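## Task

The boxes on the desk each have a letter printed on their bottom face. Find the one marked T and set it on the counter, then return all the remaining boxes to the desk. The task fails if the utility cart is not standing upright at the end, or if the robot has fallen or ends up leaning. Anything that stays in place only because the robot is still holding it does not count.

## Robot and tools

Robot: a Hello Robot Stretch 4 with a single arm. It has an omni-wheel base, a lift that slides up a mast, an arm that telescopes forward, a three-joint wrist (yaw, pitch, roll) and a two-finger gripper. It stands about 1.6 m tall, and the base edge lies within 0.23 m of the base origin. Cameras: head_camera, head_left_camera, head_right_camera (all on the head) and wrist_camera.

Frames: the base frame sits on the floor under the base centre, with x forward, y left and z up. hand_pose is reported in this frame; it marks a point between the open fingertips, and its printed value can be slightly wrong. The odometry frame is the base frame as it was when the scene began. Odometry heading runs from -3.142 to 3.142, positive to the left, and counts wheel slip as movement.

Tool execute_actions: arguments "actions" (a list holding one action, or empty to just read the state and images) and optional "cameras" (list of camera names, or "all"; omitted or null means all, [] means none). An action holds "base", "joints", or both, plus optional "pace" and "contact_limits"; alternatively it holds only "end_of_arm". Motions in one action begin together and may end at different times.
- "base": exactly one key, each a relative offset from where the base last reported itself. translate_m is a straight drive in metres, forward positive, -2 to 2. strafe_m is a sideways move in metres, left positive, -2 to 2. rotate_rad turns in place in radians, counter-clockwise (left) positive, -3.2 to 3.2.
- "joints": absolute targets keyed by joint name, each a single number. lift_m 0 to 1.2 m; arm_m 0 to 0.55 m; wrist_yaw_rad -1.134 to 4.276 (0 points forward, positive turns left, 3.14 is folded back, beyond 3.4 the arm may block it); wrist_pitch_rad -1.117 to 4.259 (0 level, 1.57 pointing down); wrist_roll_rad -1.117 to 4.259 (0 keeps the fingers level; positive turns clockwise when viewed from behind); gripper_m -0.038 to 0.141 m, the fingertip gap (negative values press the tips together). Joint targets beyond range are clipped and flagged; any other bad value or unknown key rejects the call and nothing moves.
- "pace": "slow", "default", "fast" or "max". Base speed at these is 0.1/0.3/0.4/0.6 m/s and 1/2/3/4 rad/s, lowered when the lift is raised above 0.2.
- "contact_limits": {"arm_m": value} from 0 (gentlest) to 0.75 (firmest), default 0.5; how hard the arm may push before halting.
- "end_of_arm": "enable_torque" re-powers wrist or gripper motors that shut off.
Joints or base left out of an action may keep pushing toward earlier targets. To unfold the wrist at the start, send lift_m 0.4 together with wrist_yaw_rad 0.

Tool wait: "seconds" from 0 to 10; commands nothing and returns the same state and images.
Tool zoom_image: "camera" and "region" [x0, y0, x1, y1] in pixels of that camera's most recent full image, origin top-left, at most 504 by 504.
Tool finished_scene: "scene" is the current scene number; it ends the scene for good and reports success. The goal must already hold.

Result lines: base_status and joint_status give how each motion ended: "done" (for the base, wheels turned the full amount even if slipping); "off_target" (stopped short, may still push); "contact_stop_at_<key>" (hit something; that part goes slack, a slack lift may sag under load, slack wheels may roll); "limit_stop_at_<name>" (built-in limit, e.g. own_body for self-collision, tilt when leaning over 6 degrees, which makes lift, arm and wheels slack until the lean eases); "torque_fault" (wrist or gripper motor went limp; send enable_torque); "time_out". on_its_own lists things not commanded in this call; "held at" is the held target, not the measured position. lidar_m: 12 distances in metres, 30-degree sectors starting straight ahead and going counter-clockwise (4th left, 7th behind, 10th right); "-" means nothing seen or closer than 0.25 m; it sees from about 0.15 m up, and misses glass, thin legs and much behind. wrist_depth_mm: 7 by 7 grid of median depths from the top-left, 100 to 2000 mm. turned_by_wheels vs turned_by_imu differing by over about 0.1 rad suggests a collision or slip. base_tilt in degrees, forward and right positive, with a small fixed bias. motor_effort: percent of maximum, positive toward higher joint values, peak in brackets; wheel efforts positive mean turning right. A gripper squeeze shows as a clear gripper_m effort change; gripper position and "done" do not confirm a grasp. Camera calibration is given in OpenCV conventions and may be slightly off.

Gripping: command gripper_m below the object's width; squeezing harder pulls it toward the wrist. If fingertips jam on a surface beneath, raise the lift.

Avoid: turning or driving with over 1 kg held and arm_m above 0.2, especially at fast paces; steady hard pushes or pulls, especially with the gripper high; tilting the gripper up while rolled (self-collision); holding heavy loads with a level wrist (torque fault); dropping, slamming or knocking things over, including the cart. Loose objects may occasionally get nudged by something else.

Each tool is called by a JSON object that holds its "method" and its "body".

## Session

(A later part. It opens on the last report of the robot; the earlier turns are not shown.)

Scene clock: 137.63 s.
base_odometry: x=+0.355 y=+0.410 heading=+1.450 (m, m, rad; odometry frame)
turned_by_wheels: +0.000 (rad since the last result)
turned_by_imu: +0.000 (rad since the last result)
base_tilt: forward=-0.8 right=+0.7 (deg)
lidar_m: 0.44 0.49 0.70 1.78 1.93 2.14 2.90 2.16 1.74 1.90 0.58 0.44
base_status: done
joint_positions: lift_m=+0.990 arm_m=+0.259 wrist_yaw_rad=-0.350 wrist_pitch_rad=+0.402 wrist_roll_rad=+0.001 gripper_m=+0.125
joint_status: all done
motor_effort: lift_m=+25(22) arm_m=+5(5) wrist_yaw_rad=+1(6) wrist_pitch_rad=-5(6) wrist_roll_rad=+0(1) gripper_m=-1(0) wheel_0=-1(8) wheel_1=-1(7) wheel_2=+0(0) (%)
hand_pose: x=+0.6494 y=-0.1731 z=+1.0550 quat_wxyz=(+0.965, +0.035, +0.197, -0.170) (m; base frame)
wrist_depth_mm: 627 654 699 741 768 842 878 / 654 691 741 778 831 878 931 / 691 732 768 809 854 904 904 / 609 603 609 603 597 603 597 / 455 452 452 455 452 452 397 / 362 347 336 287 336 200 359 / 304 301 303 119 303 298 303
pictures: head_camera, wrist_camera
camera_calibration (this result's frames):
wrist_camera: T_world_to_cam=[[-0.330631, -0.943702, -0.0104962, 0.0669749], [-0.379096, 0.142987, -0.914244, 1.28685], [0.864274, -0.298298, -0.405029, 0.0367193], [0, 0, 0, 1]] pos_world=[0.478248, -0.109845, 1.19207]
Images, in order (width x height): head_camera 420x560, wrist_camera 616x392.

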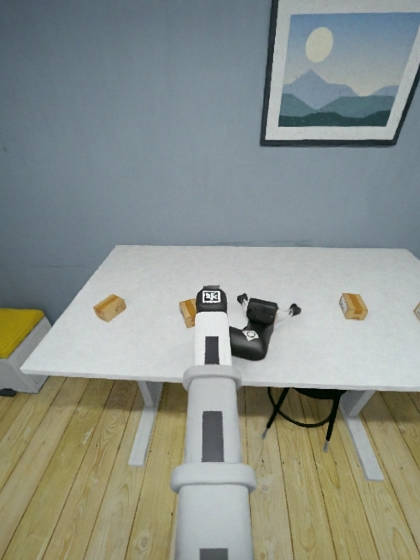

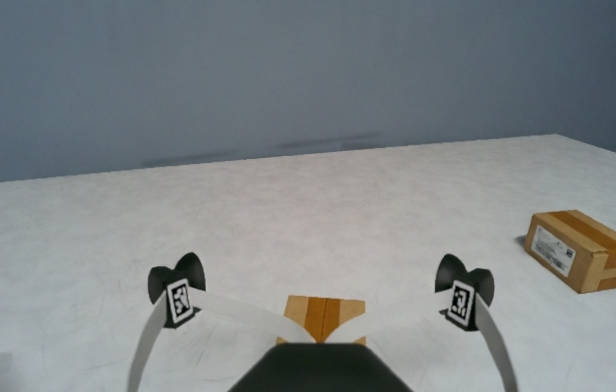

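{"method": "execute_actions", "body": {"actions": [{"joints":{"lift_m":0.911,"gripper_m":0.09,"arm_m":0.281,"wrist_yaw_rad":-0.4},"pace":"fast"}], "cameras": []}}

{"method": "execute_actions", "body": {"actions": [{"joints":{"gripper_m":0.03}}], "cameras": ["wrist_camera"]}}

{"method": "execute_actions", "body": {"actions": [{"joints":{"lift_m":0.95},"pace":"max"}], "cameras": []}}

{"method": "execute_actions", "body": {"actions": [{"joints":{"lift_m":1.05,"wrist_yaw_rad":1.3,"wrist_roll_rad":2.1,"wrist_pitch_rad":0.1},"pace":"max"}], "cameras": ["head_camera"]}}

{"method": "zoom_image", "body": {"camera": "head_camera", "region": [60,220,200,330]}}

Scene clock: 147.93 s.
base_odometry: x=+0.355 y=+0.410 heading=+1.450 (m, m, rad; odometry frame)
turned_by_wheels: +0.000 (rad since the last result)
turned_by_imu: +0.001 (rad since the last result)
base_tilt: forward=-0.8 right=+0.6 (deg)
lidar_m: 0.44 0.47 0.70 1.78 1.93 2.11 2.90 2.14 1.74 1.90 0.61 0.45
base_status: not commanded
joint_positions: lift_m=+0.911 arm_m=+0.280 wrist_yaw_rad=-0.400 wrist_pitch_rad=+0.402 wrist_roll_rad=+0.001 gripper_m=+0.090
joint_status: all done
motor_effort: lift_m=+17(20) arm_m=+6(7) wrist_yaw_rad=+0(1) wrist_pitch_rad=-5(4) wrist_roll_rad=-3(2) gripper_m=-1(0) wheel_0=-1(1) wheel_1=-1(1) wheel_2=+0(0) (%)
hand_pose: x=+0.6614 y=-0.1838 z=+0.9766 quat_wxyz=(+0.960, +0.040, +0.196, -0.195) (m; base frame)
wrist_depth_mm: 603 640 683 732 788 842 904 / 634 668 723 768 831 878 960 / 621 615 609 609 603 609 615 / 410 410 407 407 407 404 375 / 306 307 307 213 304 306 304 / 244 246 188 179 187 236 242 / 206 204 204 116 204 202 206
pictures: none
No camera images: the call's "cameras" was empty. Leave "cameras" out to get every camera's image.

Scene clock: 149.33 s.
base_odometry: x=+0.355 y=+0.410 heading=+1.450 (m, m, rad; odometry frame)
turned_by_wheels: +0.000 (rad since the last result)
turned_by_imu: +0.000 (rad since the last result)
base_tilt: forward=-0.8 right=+0.6 (deg)
lidar_m: 0.45 0.47 0.69 1.78 1.94 2.13 2.87 2.16 1.73 1.90 0.61 0.46
base_status: not commanded
joint_positions: lift_m=+0.911 arm_m=+0.280 wrist_yaw_rad=-0.400 wrist_pitch_rad=+0.403 wrist_roll_rad=+0.001 gripper_m=+0.030
joint_status: all done
motor_effort: lift_m=+17(17) arm_m=+6(6) wrist_yaw_rad=-1(1) wrist_pitch_rad=-6(8) wrist_roll_rad=-3(2) gripper_m=-20(19) wheel_0=-1(1) wheel_1=-1(1) wheel_2=+0(0) (%)
hand_pose: x=+0.6614 y=-0.1838 z=+0.9765 quat_wxyz=(+0.960, +0.040, +0.196, -0.195) (m; base frame)
wrist_depth_mm: 603 647 683 732 788 854 904 / 640 683 732 768 831 878 946 / 615 615 603 603 603 597 609 / 410 410 404 407 404 402 375 / 304 307 306 206 291 304 301 / 244 245 183 172 179 242 243 / 205 196 204 117 202 196 204
pictures: wrist_camera
camera_calibration (this result's frames):
wrist_camera: T_world_to_cam=[[-0.377341, -0.926015, -0.010501, 0.0941506], [-0.371868, 0.161898, -0.914058, 1.21969], [0.848132, -0.341007, -0.405446, -0.00540929], [0, 0, 0, 1]] pos_world=[0.493681, -0.112126, 1.11367]
Images, in order (width x height): wrist_camera 616x392.

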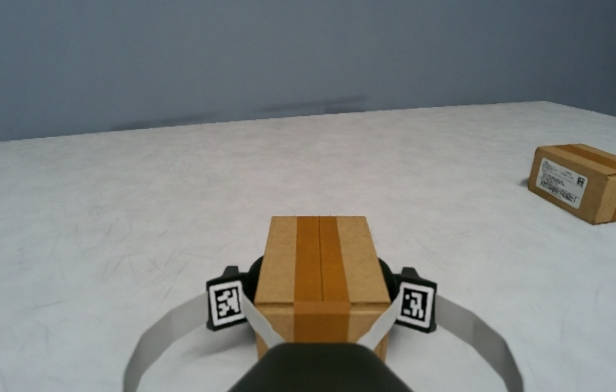

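Scene clock: 150.00 s.
base_odometry: x=+0.355 y=+0.410 heading=+1.450 (m, m, rad; odometry frame)
turned_by_wheels: +0.000 (rad since the last result)
turned_by_imu: +0.000 (rad since the last result)
base_tilt: forward=-1.0 right=+0.6 (deg)
lidar_m: 0.44 0.49 0.70 1.77 1.95 2.14 2.89 2.12 1.74 1.89 0.60 0.45
base_status: not commanded
joint_positions: lift_m=+0.950 arm_m=+0.280 wrist_yaw_rad=-0.400 wrist_pitch_rad=+0.403 wrist_roll_rad=+0.001 gripper_m=+0.030
joint_status: all done
motor_effort: lift_m=+23(26) arm_m=+5(6) wrist_yaw_rad=+2(1) wrist_pitch_rad=-8(8) wrist_roll_rad=-1(2) gripper_m=-18(18) wheel_0=-1(1) wheel_1=-1(1) wheel_2=+0(0) (%)
hand_pose: x=+0.6613 y=-0.1838 z=+1.0149 quat_wxyz=(+0.960, +0.040, +0.196, -0.195) (m; base frame)
wrist_depth_mm: 603 647 691 723 778 842 917 / 634 676 723 778 820 891 960 / 661 699 741 750 750 741 750 / 504 504 500 500 500 500 399 / 377 377 377 207 362 375 366 / 300 301 183 172 179 300 298 / 253 243 251 117 251 241 255
pictures: none
No camera images: the call's "cameras" was empty. Leave "cameras" out to get every camera's image.

Scene clock: 151.73 s.
base_odometry: x=+0.355 y=+0.410 heading=+1.450 (m, m, rad; odometry frame)
turned_by_wheels: +0.000 (rad since the last result)
turned_by_imu: +0.001 (rad since the last result)
base_tilt: forward=-0.9 right=+0.5 (deg)
lidar_m: 0.44 0.48 0.70 1.77 1.93 2.14 2.88 2.13 1.73 1.90 0.60 0.44
base_status: not commanded
joint_positions: lift_m=+1.050 arm_m=+0.280 wrist_yaw_rad=+1.300 wrist_pitch_rad=+0.103 wrist_roll_rad=+2.099 gripper_m=+0.030
joint_status: all done
motor_effort: lift_m=+23(26) arm_m=+5(6) wrist_yaw_rad=+3(11) wrist_pitch_rad=-9(17) wrist_roll_rad=+1(6) gripper_m=-17(19) wheel_0=+0(1) wheel_1=+0(1) wheel_2=+0(0) (%)
hand_pose: x=+0.6120 y=+0.2530 z=+1.1983 quat_wxyz=(+0.423, +0.674, +0.544, +0.265) (m; base frame)
wrist_depth_mm: 723 831 960 1160 508 342 287 / 831 976 1182 1499 1661 359 315 / 976 1182 1499 1863 1863 445 349 / 1205 1499 1808 1808 1808 535 387 / 1537 1756 1756 207 1708 1708 442 / 1756 1661 185 171 179 1618 1618 / 1708 1661 1708 117 1576 1576 1618
pictures: head_camera
Images, in order (width x height): head_camera 420x560.

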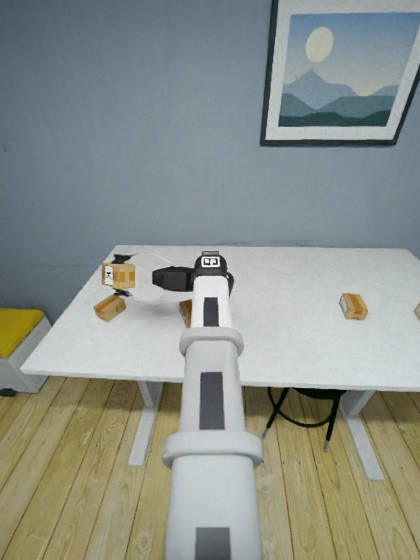

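Region (60, 220, 200, 330) of head_camera's 420x560 image, scaled by 3.600, with more detail than that image has; it fills the top 396 rows of this view, and the rest is white.

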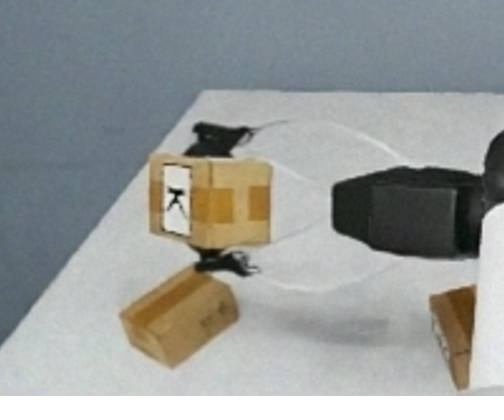

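{"method": "execute_actions", "body": {"actions": [{"joints":{"wrist_yaw_rad":-0.4,"wrist_roll_rad":0.0,"wrist_pitch_rad":0.4,"lift_m":1.02},"pace":"fast"}], "cameras": []}}

{"method": "execute_actions", "body": {"actions": [{"joints":{"lift_m":0.913},"pace":"fast"}], "cameras": []}}

{"method": "execute_actions", "body": {"actions": [{"joints":{"gripper_m":0.08}}], "cameras": []}}

{"method": "execute_actions", "body": {"actions": [{"joints":{"lift_m":0.975,"gripper_m":0.1},"pace":"max"}], "cameras": []}}

{"method": "execute_actions", "body": {"actions": [{"base":{"strafe_m":-0.375},"joints":{"lift_m":0.99,"arm_m":0.282,"wrist_yaw_rad":-0.1,"gripper_m":0.125},"pace":"max"}], "cameras": ["head_camera","wrist_camera"]}}

Scene clock: 171.57 s.
base_odometry: x=+0.355 y=+0.410 heading=+1.450 (m, m, rad; odometry frame)
turned_by_wheels: +0.000 (rad since the last result)
turned_by_imu: +0.001 (rad since the last result)
base_tilt: forward=-0.8 right=+0.5 (deg)
lidar_m: 0.44 0.48 0.69 1.77 1.94 2.13 2.89 2.15 1.73 1.91 0.59 0.46
base_status: not commanded
joint_positions: lift_m=+1.020 arm_m=+0.280 wrist_yaw_rad=-0.400 wrist_pitch_rad=+0.403 wrist_roll_rad=+0.001 gripper_m=+0.030
joint_status: all done
motor_effort: lift_m=+17(22) arm_m=+6(5) wrist_yaw_rad=-1(3) wrist_pitch_rad=-8(10) wrist_roll_rad=-3(7) gripper_m=-17(19) wheel_0=+0(0) wheel_1=-1(1) wheel_2=+0(0) (%)
hand_pose: x=+0.6614 y=-0.1838 z=+1.0854 quat_wxyz=(+0.960, +0.040, +0.196, -0.195) (m; base frame)
wrist_depth_mm: 609 654 683 723 778 854 904 / 640 676 715 778 820 904 976 / 668 707 768 820 866 931 1025 / 683 683 676 676 668 668 676 / 512 508 517 206 488 508 413 / 404 407 182 172 179 404 382 / 342 327 342 116 340 327 342
pictures: none
No camera images: the call's "cameras" was empty. Leave "cameras" out to get every camera's image.

Scene clock: 172.77 s.
base_odometry: x=+0.355 y=+0.410 heading=+1.450 (m, m, rad; odometry frame)
turned_by_wheels: +0.000 (rad since the last result)
turned_by_imu: +0.000 (rad since the last result)
base_tilt: forward=-0.8 right=+0.7 (deg)
lidar_m: 0.44 0.47 0.69 1.78 1.94 2.12 2.90 2.15 1.73 1.90 0.60 0.48
base_status: not commanded
joint_positions: lift_m=+0.913 arm_m=+0.280 wrist_yaw_rad=-0.400 wrist_pitch_rad=+0.403 wrist_roll_rad=+0.001 gripper_m=+0.030
joint_status: all done
motor_effort: lift_m=+17(15) arm_m=+5(5) wrist_yaw_rad=+1(1) wrist_pitch_rad=-8(10) wrist_roll_rad=-3(3) gripper_m=-18(18) wheel_0=+0(0) wheel_1=-1(1) wheel_2=+0(0) (%)
hand_pose: x=+0.6614 y=-0.1838 z=+0.9784 quat_wxyz=(+0.960, +0.040, +0.196, -0.195) (m; base frame)
wrist_depth_mm: 609 640 691 723 778 842 904 / 634 676 723 768 831 891 960 / 621 621 609 609 615 603 621 / 415 410 410 410 410 407 375 / 309 310 310 207 294 307 304 / 246 247 183 172 179 246 244 / 206 198 206 116 205 197 206
pictures: none
No camera images: the call's "cameras" was empty. Leave "cameras" out to get every camera's image.

Scene clock: 174.07 s.
base_odometry: x=+0.355 y=+0.410 heading=+1.450 (m, m, rad; odometry frame)
turned_by_wheels: +0.000 (rad since the last result)
turned_by_imu: +0.000 (rad since the last result)
base_tilt: forward=-0.7 right=+0.7 (deg)
lidar_m: 0.46 0.48 0.69 1.79 1.95 2.12 2.89 2.14 1.72 1.90 0.61 0.46
base_status: not commanded
joint_positions: lift_m=+0.913 arm_m=+0.280 wrist_yaw_rad=-0.400 wrist_pitch_rad=+0.402 wrist_roll_rad=+0.001 gripper_m=+0.080
joint_status: all done
motor_effort: lift_m=+17(17) arm_m=+5(6) wrist_yaw_rad=+0(3) wrist_pitch_rad=-7(8) wrist_roll_rad=-3(3) gripper_m=-1(17) wheel_0=+0(0) wheel_1=-1(1) wheel_2=+0(0) (%)
hand_pose: x=+0.6614 y=-0.1838 z=+0.9785 quat_wxyz=(+0.960, +0.040, +0.196, -0.195) (m; base frame)
wrist_depth_mm: 609 647 683 723 778 842 904 / 634 676 723 778 831 891 960 / 621 621 615 615 609 615 609 / 413 415 415 410 413 410 375 / 309 310 312 217 296 309 307 / 248 247 191 180 188 237 246 / 208 199 207 116 206 198 207
pictures: none
No camera images: the call's "cameras" was empty. Leave "cameras" out to get every camera's image.

Scene clock: 175.03 s.
base_odometry: x=+0.355 y=+0.410 heading=+1.450 (m, m, rad; odometry frame)
turned_by_wheels: +0.000 (rad since the last result)
turned_by_imu: +0.000 (rad since the last result)
base_tilt: forward=-0.6 right=+0.6 (deg)
lidar_m: 0.43 0.49 0.69 1.78 1.95 2.14 2.90 2.13 1.74 1.90 0.60 0.45
base_status: not commanded
joint_positions: lift_m=+0.975 arm_m=+0.280 wrist_yaw_rad=-0.400 wrist_pitch_rad=+0.402 wrist_roll_rad=+0.001 gripper_m=+0.100
joint_status: all done
motor_effort: lift_m=+23(29) arm_m=+5(5) wrist_yaw_rad=+1(0) wrist_pitch_rad=-5(8) wrist_roll_rad=-2(1) gripper_m=-1(1) wheel_0=+0(0) wheel_1=-1(1) wheel_2=+0(0) (%)
hand_pose: x=+0.6615 y=-0.1839 z=+1.0401 quat_wxyz=(+0.960, +0.040, +0.196, -0.195) (m; base frame)
wrist_depth_mm: 609 647 691 732 778 842 904 / 634 676 715 768 831 891 976 / 668 707 750 798 842 831 854 / 574 569 569 564 564 564 559 / 427 427 427 424 424 424 384 / 338 340 196 266 278 324 336 / 286 283 283 116 283 273 285
pictures: none
No camera images: the call's "cameras" was empty. Leave "cameras" out to get every camera's image.

Scene clock: 177.37 s.
base_odometry: x=+0.727 y=+0.365 heading=+1.450 (m, m, rad; odometry frame)
turned_by_wheels: +0.000 (rad since the last result)
turned_by_imu: +0.000 (rad since the last result)
base_tilt: forward=-0.8 right=+0.7 (deg)
lidar_m: 0.41 0.44 0.64 2.16 2.33 2.61 2.93 1.66 1.41 1.53 0.56 0.43
base_status: done
joint_positions: lift_m=+0.990 arm_m=+0.281 wrist_yaw_rad=-0.100 wrist_pitch_rad=+0.402 wrist_roll_rad=+0.001 gripper_m=+0.125
joint_status: all done
motor_effort: lift_m=+24(22) arm_m=+5(6) wrist_yaw_rad=+1(12) wrist_pitch_rad=-6(6) wrist_roll_rad=-2(3) gripper_m=+1(2) wheel_0=-1(9) wheel_1=+0(7) wheel_2=+0(1) (%)
hand_pose: x=+0.7073 y=-0.1136 z=+1.0551 quat_wxyz=(+0.979, +0.010, +0.199, -0.049) (m; base frame)
wrist_depth_mm: 647 640 634 640 647 647 647 / 676 683 683 683 676 676 683 / 723 723 715 723 723 723 732 / 609 615 603 609 597 597 597 / 455 459 455 455 455 452 445 / 362 347 336 289 334 200 359 / 304 301 303 119 301 298 301
pictures: head_camera, wrist_camera
camera_calibration (this result's frames):
wrist_camera: T_world_to_cam=[[-0.0874669, -0.996112, -0.010549, -0.0355742], [-0.402582, 0.0450324, -0.914276, 1.3059], [0.911196, -0.0757221, -0.404955, -0.00356857], [0, 0, 0, 1]] pos_world=[0.525872, -0.0945138, 1.19213]
Images, in order (width x height): head_camera 420x560, wrist_camera 616x392.

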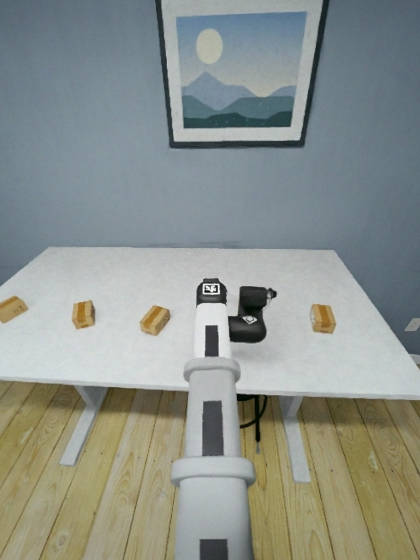

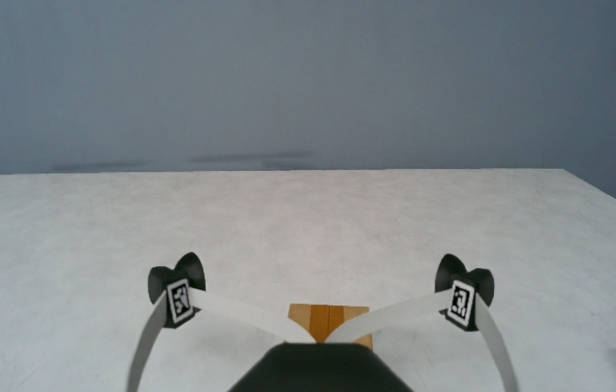

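{"method": "execute_actions", "body": {"actions": [{"joints":{"lift_m":0.911,"gripper_m":0.09,"arm_m":0.287,"wrist_yaw_rad":-0.135},"pace":"fast"}], "cameras": []}}

{"method": "execute_actions", "body": {"actions": [{"joints":{"gripper_m":0.03}}], "cameras": ["wrist_camera"]}}

{"method": "execute_actions", "body": {"actions": [{"joints":{"lift_m":0.95},"pace":"max"}], "cameras": []}}

{"method": "execute_actions", "body": {"actions": [{"joints":{"lift_m":1.05,"wrist_yaw_rad":1.5,"wrist_roll_rad":2.1,"wrist_pitch_rad":0.1},"pace":"max"}], "cameras": ["head_camera"]}}

{"method": "zoom_image", "body": {"camera": "head_camera", "region": [50,230,190,340]}}

Scene clock: 189.97 s.
base_odometry: x=+0.727 y=+0.365 heading=+1.450 (m, m, rad; odometry frame)
turned_by_wheels: +0.000 (rad since the last result)
turned_by_imu: +0.001 (rad since the last result)
base_tilt: forward=-0.9 right=+0.6 (deg)
lidar_m: 0.42 0.44 0.67 2.16 2.34 2.62 2.92 1.66 1.40 1.52 0.57 0.45
base_status: not commanded
joint_positions: lift_m=+0.911 arm_m=+0.286 wrist_yaw_rad=-0.135 wrist_pitch_rad=+0.402 wrist_roll_rad=+0.001 gripper_m=+0.090
joint_status: all done
motor_effort: lift_m=+17(21) arm_m=+6(7) wrist_yaw_rad=+1(3) wrist_pitch_rad=-5(4) wrist_roll_rad=-1(3) gripper_m=-1(0) wheel_0=-1(1) wheel_1=+0(0) wheel_2=+0(0) (%)
hand_pose: x=+0.7082 y=-0.1223 z=+0.9767 quat_wxyz=(+0.978, +0.014, +0.199, -0.066) (m; base frame)
wrist_depth_mm: 621 627 634 640 647 654 661 / 661 668 676 676 683 691 699 / 621 615 609 609 603 609 609 / 413 407 407 410 410 402 402 / 307 307 307 213 306 304 303 / 243 245 191 183 186 234 243 / 206 204 204 116 204 202 204
pictures: none
No camera images: the call's "cameras" was empty. Leave "cameras" out to get every camera's image.

Scene clock: 191.37 s.
base_odometry: x=+0.727 y=+0.365 heading=+1.450 (m, m, rad; odometry frame)
turned_by_wheels: +0.000 (rad since the last result)
turned_by_imu: +0.000 (rad since the last result)
base_tilt: forward=-0.8 right=+0.6 (deg)
lidar_m: 0.42 0.44 0.65 2.17 2.35 2.60 2.93 1.66 1.41 1.52 0.57 0.44
base_status: not commanded
joint_positions: lift_m=+0.911 arm_m=+0.286 wrist_yaw_rad=-0.135 wrist_pitch_rad=+0.403 wrist_roll_rad=+0.001 gripper_m=+0.030
joint_status: all done
motor_effort: lift_m=+17(17) arm_m=+5(5) wrist_yaw_rad=+0(3) wrist_pitch_rad=-7(8) wrist_roll_rad=-3(1) gripper_m=-18(20) wheel_0=-1(1) wheel_1=+0(0) wheel_2=+0(0) (%)
hand_pose: x=+0.7082 y=-0.1223 z=+0.9765 quat_wxyz=(+0.978, +0.014, +0.199, -0.066) (m; base frame)
wrist_depth_mm: 621 627 640 640 654 654 661 / 654 668 668 676 683 691 699 / 621 609 603 603 603 597 603 / 410 407 404 404 404 402 399 / 304 306 304 206 290 303 301 / 243 244 183 174 179 242 242 / 205 196 204 116 202 195 204
pictures: wrist_camera
camera_calibration (this result's frames):
wrist_camera: T_world_to_cam=[[-0.121675, -0.992514, -0.0105527, -0.020334], [-0.401381, 0.0589246, -0.914014, 1.23537], [0.907793, -0.106977, -0.405546, -0.037653], [0, 0, 0, 1]] pos_world=[0.52756, -0.0970033, 1.11366]
Images, in order (width x height): wrist_camera 616x392.

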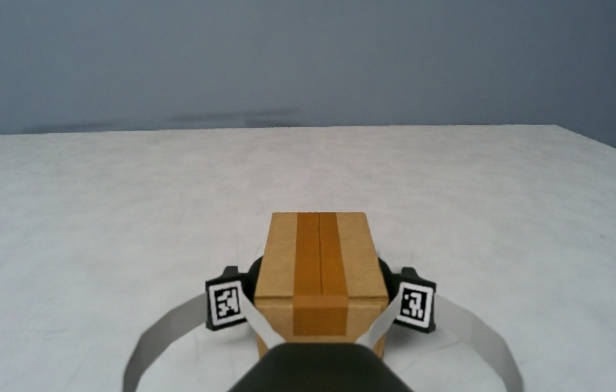

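Scene clock: 192.03 s.
base_odometry: x=+0.727 y=+0.365 heading=+1.450 (m, m, rad; odometry frame)
turned_by_wheels: +0.000 (rad since the last result)
turned_by_imu: +0.000 (rad since the last result)
base_tilt: forward=-0.9 right=+0.8 (deg)
lidar_m: 0.41 0.45 0.67 2.16 2.35 2.59 2.92 1.67 1.40 1.53 0.56 0.43
base_status: not commanded
joint_positions: lift_m=+0.950 arm_m=+0.286 wrist_yaw_rad=-0.135 wrist_pitch_rad=+0.403 wrist_roll_rad=+0.001 gripper_m=+0.030
joint_status: all done
motor_effort: lift_m=+23(27) arm_m=+5(6) wrist_yaw_rad=+0(1) wrist_pitch_rad=-7(10) wrist_roll_rad=-1(1) gripper_m=-18(19) wheel_0=-1(1) wheel_1=+0(0) wheel_2=+0(0) (%)
hand_pose: x=+0.7081 y=-0.1223 z=+1.0149 quat_wxyz=(+0.978, +0.014, +0.200, -0.066) (m; base frame)
wrist_depth_mm: 627 634 634 640 640 647 661 / 661 668 668 683 691 691 691 / 691 699 699 707 715 715 723 / 504 500 500 504 500 496 496 / 377 377 375 206 357 375 370 / 300 303 182 174 178 298 297 / 253 242 251 116 250 240 255
pictures: none
No camera images: the call's "cameras" was empty. Leave "cameras" out to get every camera's image.

Scene clock: 193.77 s.
base_odometry: x=+0.727 y=+0.365 heading=+1.450 (m, m, rad; odometry frame)
turned_by_wheels: +0.000 (rad since the last result)
turned_by_imu: +0.001 (rad since the last result)
base_tilt: forward=-0.8 right=+0.8 (deg)
lidar_m: 0.40 0.47 0.64 2.17 2.34 2.60 2.92 1.66 1.41 1.52 0.56 0.43
base_status: not commanded
joint_positions: lift_m=+1.050 arm_m=+0.286 wrist_yaw_rad=+1.500 wrist_pitch_rad=+0.103 wrist_roll_rad=+2.099 gripper_m=+0.030
joint_status: all done
motor_effort: lift_m=+23(33) arm_m=+6(5) wrist_yaw_rad=+2(15) wrist_pitch_rad=-8(18) wrist_roll_rad=-1(7) gripper_m=-20(19) wheel_0=-1(1) wheel_1=+0(0) wheel_2=+0(0) (%)
hand_pose: x=+0.5645 y=+0.2800 z=+1.1983 quat_wxyz=(+0.394, +0.616, +0.609, +0.306) (m; base frame)
wrist_depth_mm: 878 1042 1281 866 427 362 287 / 1060 1308 1708 - 603 384 315 / 1336 1708 - - 699 459 349 / 1808 - - - - 535 384 / - - - 205 - - - / 1863 - 183 174 179 - - / 1618 - - 117 - - -
pictures: head_camera
Images, in order (width x height): head_camera 420x560.

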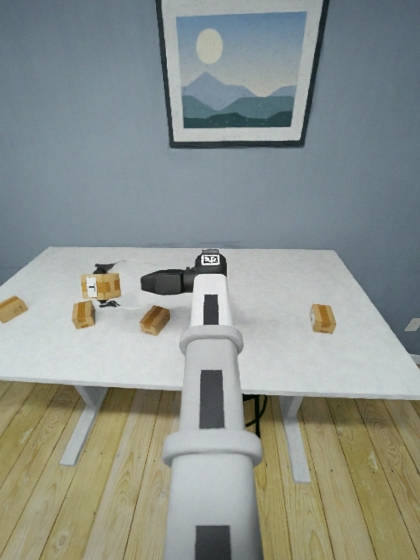

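Region (50, 230, 190, 340) of head_camera's 420x560 image, scaled by 3.600, with more detail than that image has; it fills the top 396 rows of this view, and the rest is white.

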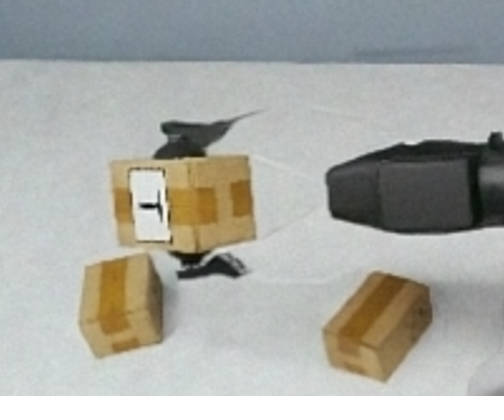

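{"method": "execute_actions", "body": {"actions": [{"base":{"translate_m":-0.9},"joints":{"arm_m":0.0,"wrist_yaw_rad":0,"wrist_roll_rad":0,"wrist_pitch_rad":0.4},"pace":"max"}], "cameras": []}}

{"method": "execute_actions", "body": {"actions": [{"base":{"rotate_rad":3.04},"pace":"fast"}]}}

Scene clock: 203.17 s.
base_odometry: x=+0.619 y=-0.528 heading=+1.450 (m, m, rad; odometry frame)
turned_by_wheels: +0.000 (rad since the last result)
turned_by_imu: +0.005 (rad since the last result)
base_tilt: forward=-0.8 right=+0.6 (deg)
lidar_m: 1.30 1.41 2.31 2.25 1.89 2.06 2.01 1.98 1.20 1.16 1.55 1.32
base_status: done
joint_positions: lift_m=+1.050 arm_m=+0.001 wrist_yaw_rad=+0.000 wrist_pitch_rad=+0.403 wrist_roll_rad=+0.001 gripper_m=+0.030
joint_status: all done
motor_effort: lift_m=+23(23) arm_m=-6(6) wrist_yaw_rad=+2(6) wrist_pitch_rad=-9(9) wrist_roll_rad=-2(8) gripper_m=-18(20) wheel_0=+0(5) wheel_1=+1(6) wheel_2=+0(10) (%)
hand_pose: x=+0.4376 y=-0.0874 z=+1.1148 quat_wxyz=(+0.980, +0.000, +0.200, +0.000) (m; base frame)
wrist_depth_mm: 1863 1756 1756 1708 1708 1618 1618 / 1921 1863 1863 1808 1756 1756 1708 / - 1430 1430 1366 1255 1863 1808 / - - - - - 1921 1921 / - - - 206 - - - / 1863 1921 183 174 179 1863 1808 / 1576 1499 1576 116 1537 1499 1576
pictures: none
No camera images: the call's "cameras" was empty. Leave "cameras" out to get every camera's image.

Scene clock: 206.57 s.
base_odometry: x=+0.619 y=-0.528 heading=-1.793 (m, m, rad; odometry frame)
turned_by_wheels: +3.040 (rad since the last result)
turned_by_imu: +3.011 (rad since the last result)
base_tilt: forward=-0.9 right=+0.6 (deg)
lidar_m: 1.97 2.11 1.25 1.18 1.51 1.40 1.35 1.37 2.34 2.24 1.87 2.05
base_status: done
joint_positions: lift_m=+1.050 arm_m=+0.001 wrist_yaw_rad=+0.000 wrist_pitch_rad=+0.403 wrist_roll_rad=+0.001 gripper_m=+0.030
joint_status: not commanded
motor_effort: lift_m=+23(23) arm_m=-6(6) wrist_yaw_rad=+2(3) wrist_pitch_rad=-9(9) wrist_roll_rad=-2(0) gripper_m=-18(18) wheel_0=-1(5) wheel_1=-1(4) wheel_2=+0(6) (%)
hand_pose: x=+0.4376 y=-0.0874 z=+1.1148 quat_wxyz=(+0.980, +0.000, +0.200, +0.000) (m; base frame)
wrist_depth_mm: - - - - - - - / - - - - - - - / - - 1808 1863 1756 1863 1808 / - - - 1921 1921 1921 1921 / - - - 206 - - - / 1808 1863 182 174 178 1863 1808 / 1576 1499 1576 117 1576 1537 1537
pictures: head_camera, head_left_camera, head_right_camera, wrist_camera
camera_calibration (this result's frames):
wrist_camera: T_world_to_cam=[[0.0127164, -0.999863, -0.0106176, -0.0765735], [-0.406205, 0.00453719, -0.913771, 1.24821], [0.913694, 0.0159328, -0.406091, 0.27656], [0, 0, 0, 1]] pos_world=[0.255313, -0.0866328, 1.25208]
Images, in order (width x height): head_camera 420x560, head_left_camera 420x672, head_right_camera 420x672, wrist_camera 616x392.

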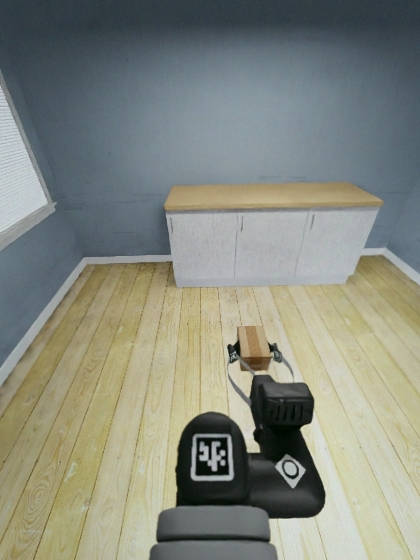

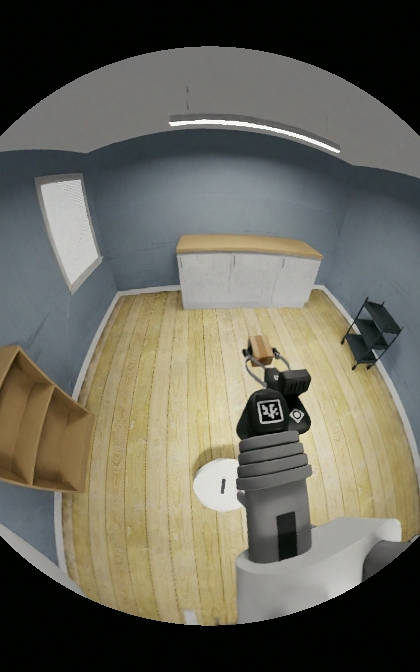

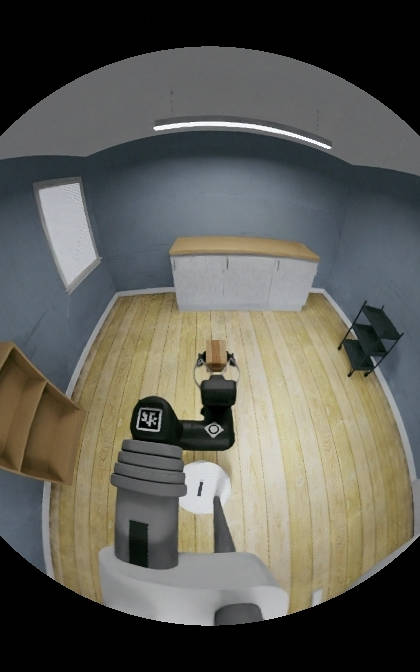

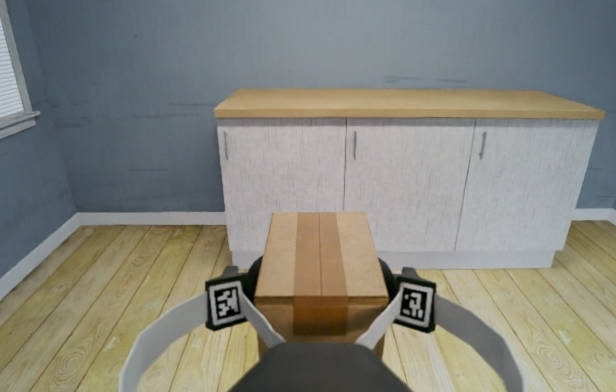

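{"method": "execute_actions", "body": {"actions": [{"base":{"translate_m":1.25},"joints":{"arm_m":0.5,"lift_m":0.95},"pace":"max"}], "cameras": ["head_camera","wrist_camera"]}}

Scene clock: 215.60 s.
base_odometry: x=+0.343 y=-1.748 heading=-1.794 (m, m, rad; odometry frame)
turned_by_wheels: +0.000 (rad since the last result)
turned_by_imu: -0.002 (rad since the last result)
base_tilt: forward=-0.8 right=+0.6 (deg)
lidar_m: 0.73 0.78 1.58 1.50 1.39 1.73 3.37 3.23 2.30 1.66 1.06 0.77
base_status: done
joint_positions: lift_m=+0.950 arm_m=+0.499 wrist_yaw_rad=+0.000 wrist_pitch_rad=+0.403 wrist_roll_rad=+0.001 gripper_m=+0.030
joint_status: all done
motor_effort: lift_m=+18(21) arm_m=+6(5) wrist_yaw_rad=+0(4) wrist_pitch_rad=-9(8) wrist_roll_rad=-3(2) gripper_m=-18(18) wheel_0=-1(6) wheel_1=-1(4) wheel_2=+0(12) (%)
hand_pose: x=+0.9353 y=-0.0874 z=+1.0152 quat_wxyz=(+0.980, +0.000, +0.200, +0.000) (m; base frame)
wrist_depth_mm: 585 591 591 597 597 597 597 / 627 627 627 621 627 627 634 / 661 661 661 668 668 668 668 / 603 603 603 597 597 597 591 / 452 452 452 206 427 449 449 / 359 359 183 174 179 357 355 / 303 291 300 117 298 290 301
pictures: head_camera, wrist_camera
camera_calibration (this result's frames):
wrist_camera: T_world_to_cam=[[0.0129005, -0.999861, -0.010582, -0.0841233], [-0.405974, 0.00443401, -0.913874, 1.35931], [0.913793, 0.0160854, -0.40586, -0.218945], [0, 0, 0, 1]] pos_world=[0.753002, -0.0866169, 1.15249]
Images, in order (width x height): head_camera 420x560, wrist_camera 616x392.

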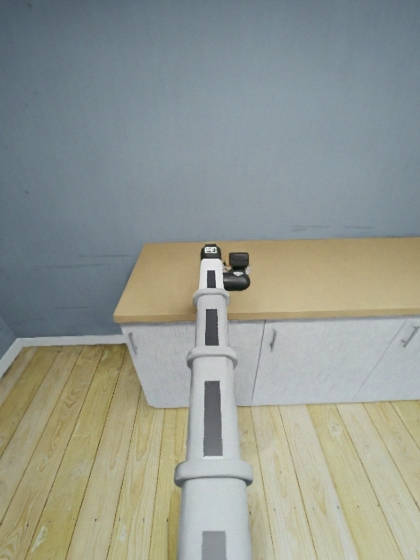

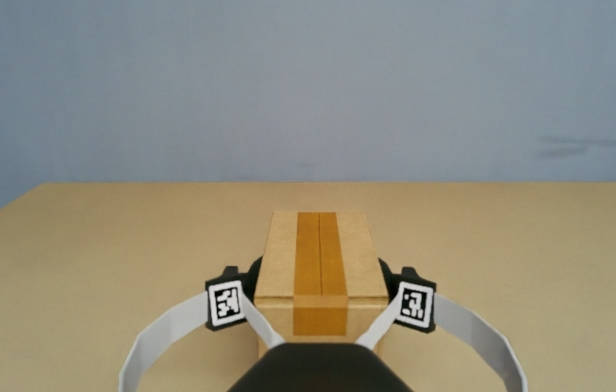

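{"method": "execute_actions", "body": {"actions": [{"joints":{"lift_m":0.873},"pace":"fast"}], "cameras": []}}

{"method": "execute_actions", "body": {"actions": [{"joints":{"gripper_m":0.08}}], "cameras": []}}

{"method": "execute_actions", "body": {"actions": [{"joints":{"lift_m":0.95,"gripper_m":0.095},"pace":"max"}], "cameras": ["wrist_camera","head_left_camera"]}}

Scene clock: 222.17 s.
base_odometry: x=+0.343 y=-1.748 heading=-1.794 (m, m, rad; odometry frame)
turned_by_wheels: +0.000 (rad since the last result)
turned_by_imu: +0.001 (rad since the last result)
base_tilt: forward=-0.9 right=+0.7 (deg)
lidar_m: 0.72 0.77 1.58 1.51 1.40 1.73 3.39 3.24 2.32 1.68 1.07 0.77
base_status: not commanded
joint_positions: lift_m=+0.873 arm_m=+0.499 wrist_yaw_rad=+0.000 wrist_pitch_rad=+0.403 wrist_roll_rad=+0.001 gripper_m=+0.030
joint_status: all done
motor_effort: lift_m=+17(19) arm_m=+6(6) wrist_yaw_rad=+1(1) wrist_pitch_rad=-8(7) wrist_roll_rad=+1(1) gripper_m=-20(18) wheel_0=-1(1) wheel_1=-1(1) wheel_2=+0(0) (%)
hand_pose: x=+0.9353 y=-0.0874 z=+0.9383 quat_wxyz=(+0.980, +0.000, +0.200, +0.000) (m; base frame)
wrist_depth_mm: 591 591 591 597 591 597 597 / 627 627 627 621 634 627 634 / 621 615 609 603 597 603 603 / 413 413 407 404 404 402 404 / 307 309 309 206 291 306 303 / 245 246 183 174 179 244 243 / 207 198 205 116 204 197 206
pictures: none
No camera images: the call's "cameras" was empty. Leave "cameras" out to get every camera's image.

Scene clock: 223.47 s.
base_odometry: x=+0.343 y=-1.748 heading=-1.794 (m, m, rad; odometry frame)
turned_by_wheels: +0.000 (rad since the last result)
turned_by_imu: +0.000 (rad since the last result)
base_tilt: forward=-0.9 right=+0.6 (deg)
lidar_m: 0.73 0.76 1.58 1.51 1.40 1.73 3.40 3.23 2.33 1.66 1.06 0.76
base_status: not commanded
joint_positions: lift_m=+0.873 arm_m=+0.499 wrist_yaw_rad=+0.000 wrist_pitch_rad=+0.402 wrist_roll_rad=+0.001 gripper_m=+0.080
joint_status: all done
motor_effort: lift_m=+17(17) arm_m=+5(6) wrist_yaw_rad=+1(2) wrist_pitch_rad=-7(9) wrist_roll_rad=-4(2) gripper_m=-2(18) wheel_0=-1(1) wheel_1=-1(1) wheel_2=+0(0) (%)
hand_pose: x=+0.9354 y=-0.0874 z=+0.9385 quat_wxyz=(+0.980, +0.000, +0.200, +0.000) (m; base frame)
wrist_depth_mm: 591 597 591 591 597 597 597 / 621 627 627 627 627 634 634 / 634 621 609 609 609 609 609 / 413 413 413 410 410 407 410 / 309 310 309 215 294 307 304 / 246 248 195 183 187 236 244 / 208 199 206 116 204 198 206
pictures: none
No camera images: the call's "cameras" was empty. Leave "cameras" out to get every camera's image.

Scene clock: 224.33 s.
base_odometry: x=+0.343 y=-1.748 heading=-1.794 (m, m, rad; odometry frame)
turned_by_wheels: +0.000 (rad since the last result)
turned_by_imu: +0.000 (rad since the last result)
base_tilt: forward=-0.8 right=+0.7 (deg)
lidar_m: 0.74 0.76 1.59 1.51 1.40 1.73 3.39 3.23 2.31 1.67 1.06 0.77
base_status: not commanded
joint_positions: lift_m=+0.950 arm_m=+0.499 wrist_yaw_rad=+0.000 wrist_pitch_rad=+0.402 wrist_roll_rad=+0.001 gripper_m=+0.095
joint_status: all done
motor_effort: lift_m=+24(33) arm_m=+6(6) wrist_yaw_rad=+1(4) wrist_pitch_rad=-7(8) wrist_roll_rad=-1(4) gripper_m=-2(2) wheel_0=-1(1) wheel_1=-1(1) wheel_2=-1(1) (%)
hand_pose: x=+0.9354 y=-0.0874 z=+1.0151 quat_wxyz=(+0.980, +0.000, +0.200, +0.000) (m; base frame)
wrist_depth_mm: 591 591 591 591 591 597 603 / 621 621 627 627 627 634 627 / 654 661 661 668 668 661 668 / 603 609 603 603 603 603 597 / 455 452 455 455 452 449 445 / 359 362 196 289 211 343 359 / 304 298 301 116 300 290 301
pictures: head_left_camera, wrist_camera
camera_calibration (this result's frames):
wrist_camera: T_world_to_cam=[[0.0129038, -0.999861, -0.0105673, -0.0841465], [-0.405141, 0.00443382, -0.914243, 1.35881], [0.914163, 0.0160785, -0.405028, -0.220302], [0, 0, 0, 1]] pos_world=[0.752989, -0.0866174, 1.15217]
Images, in order (width x height): head_left_camera 420x672, wrist_camera 616x392.

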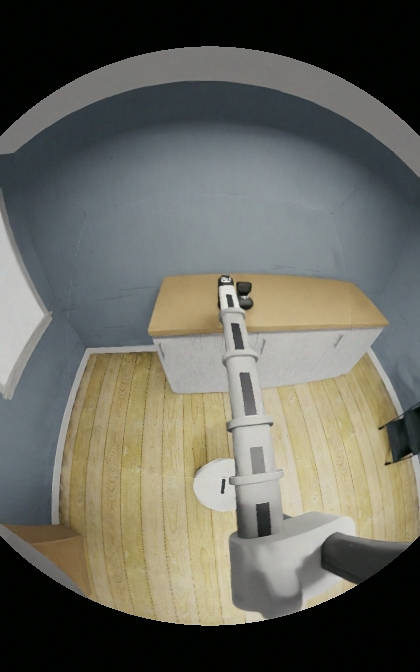

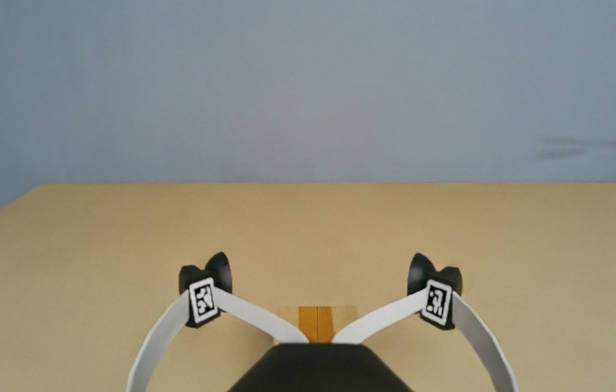

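{"method": "finished_scene", "body": {"scene": 1}}

The scene is finished: the task was done.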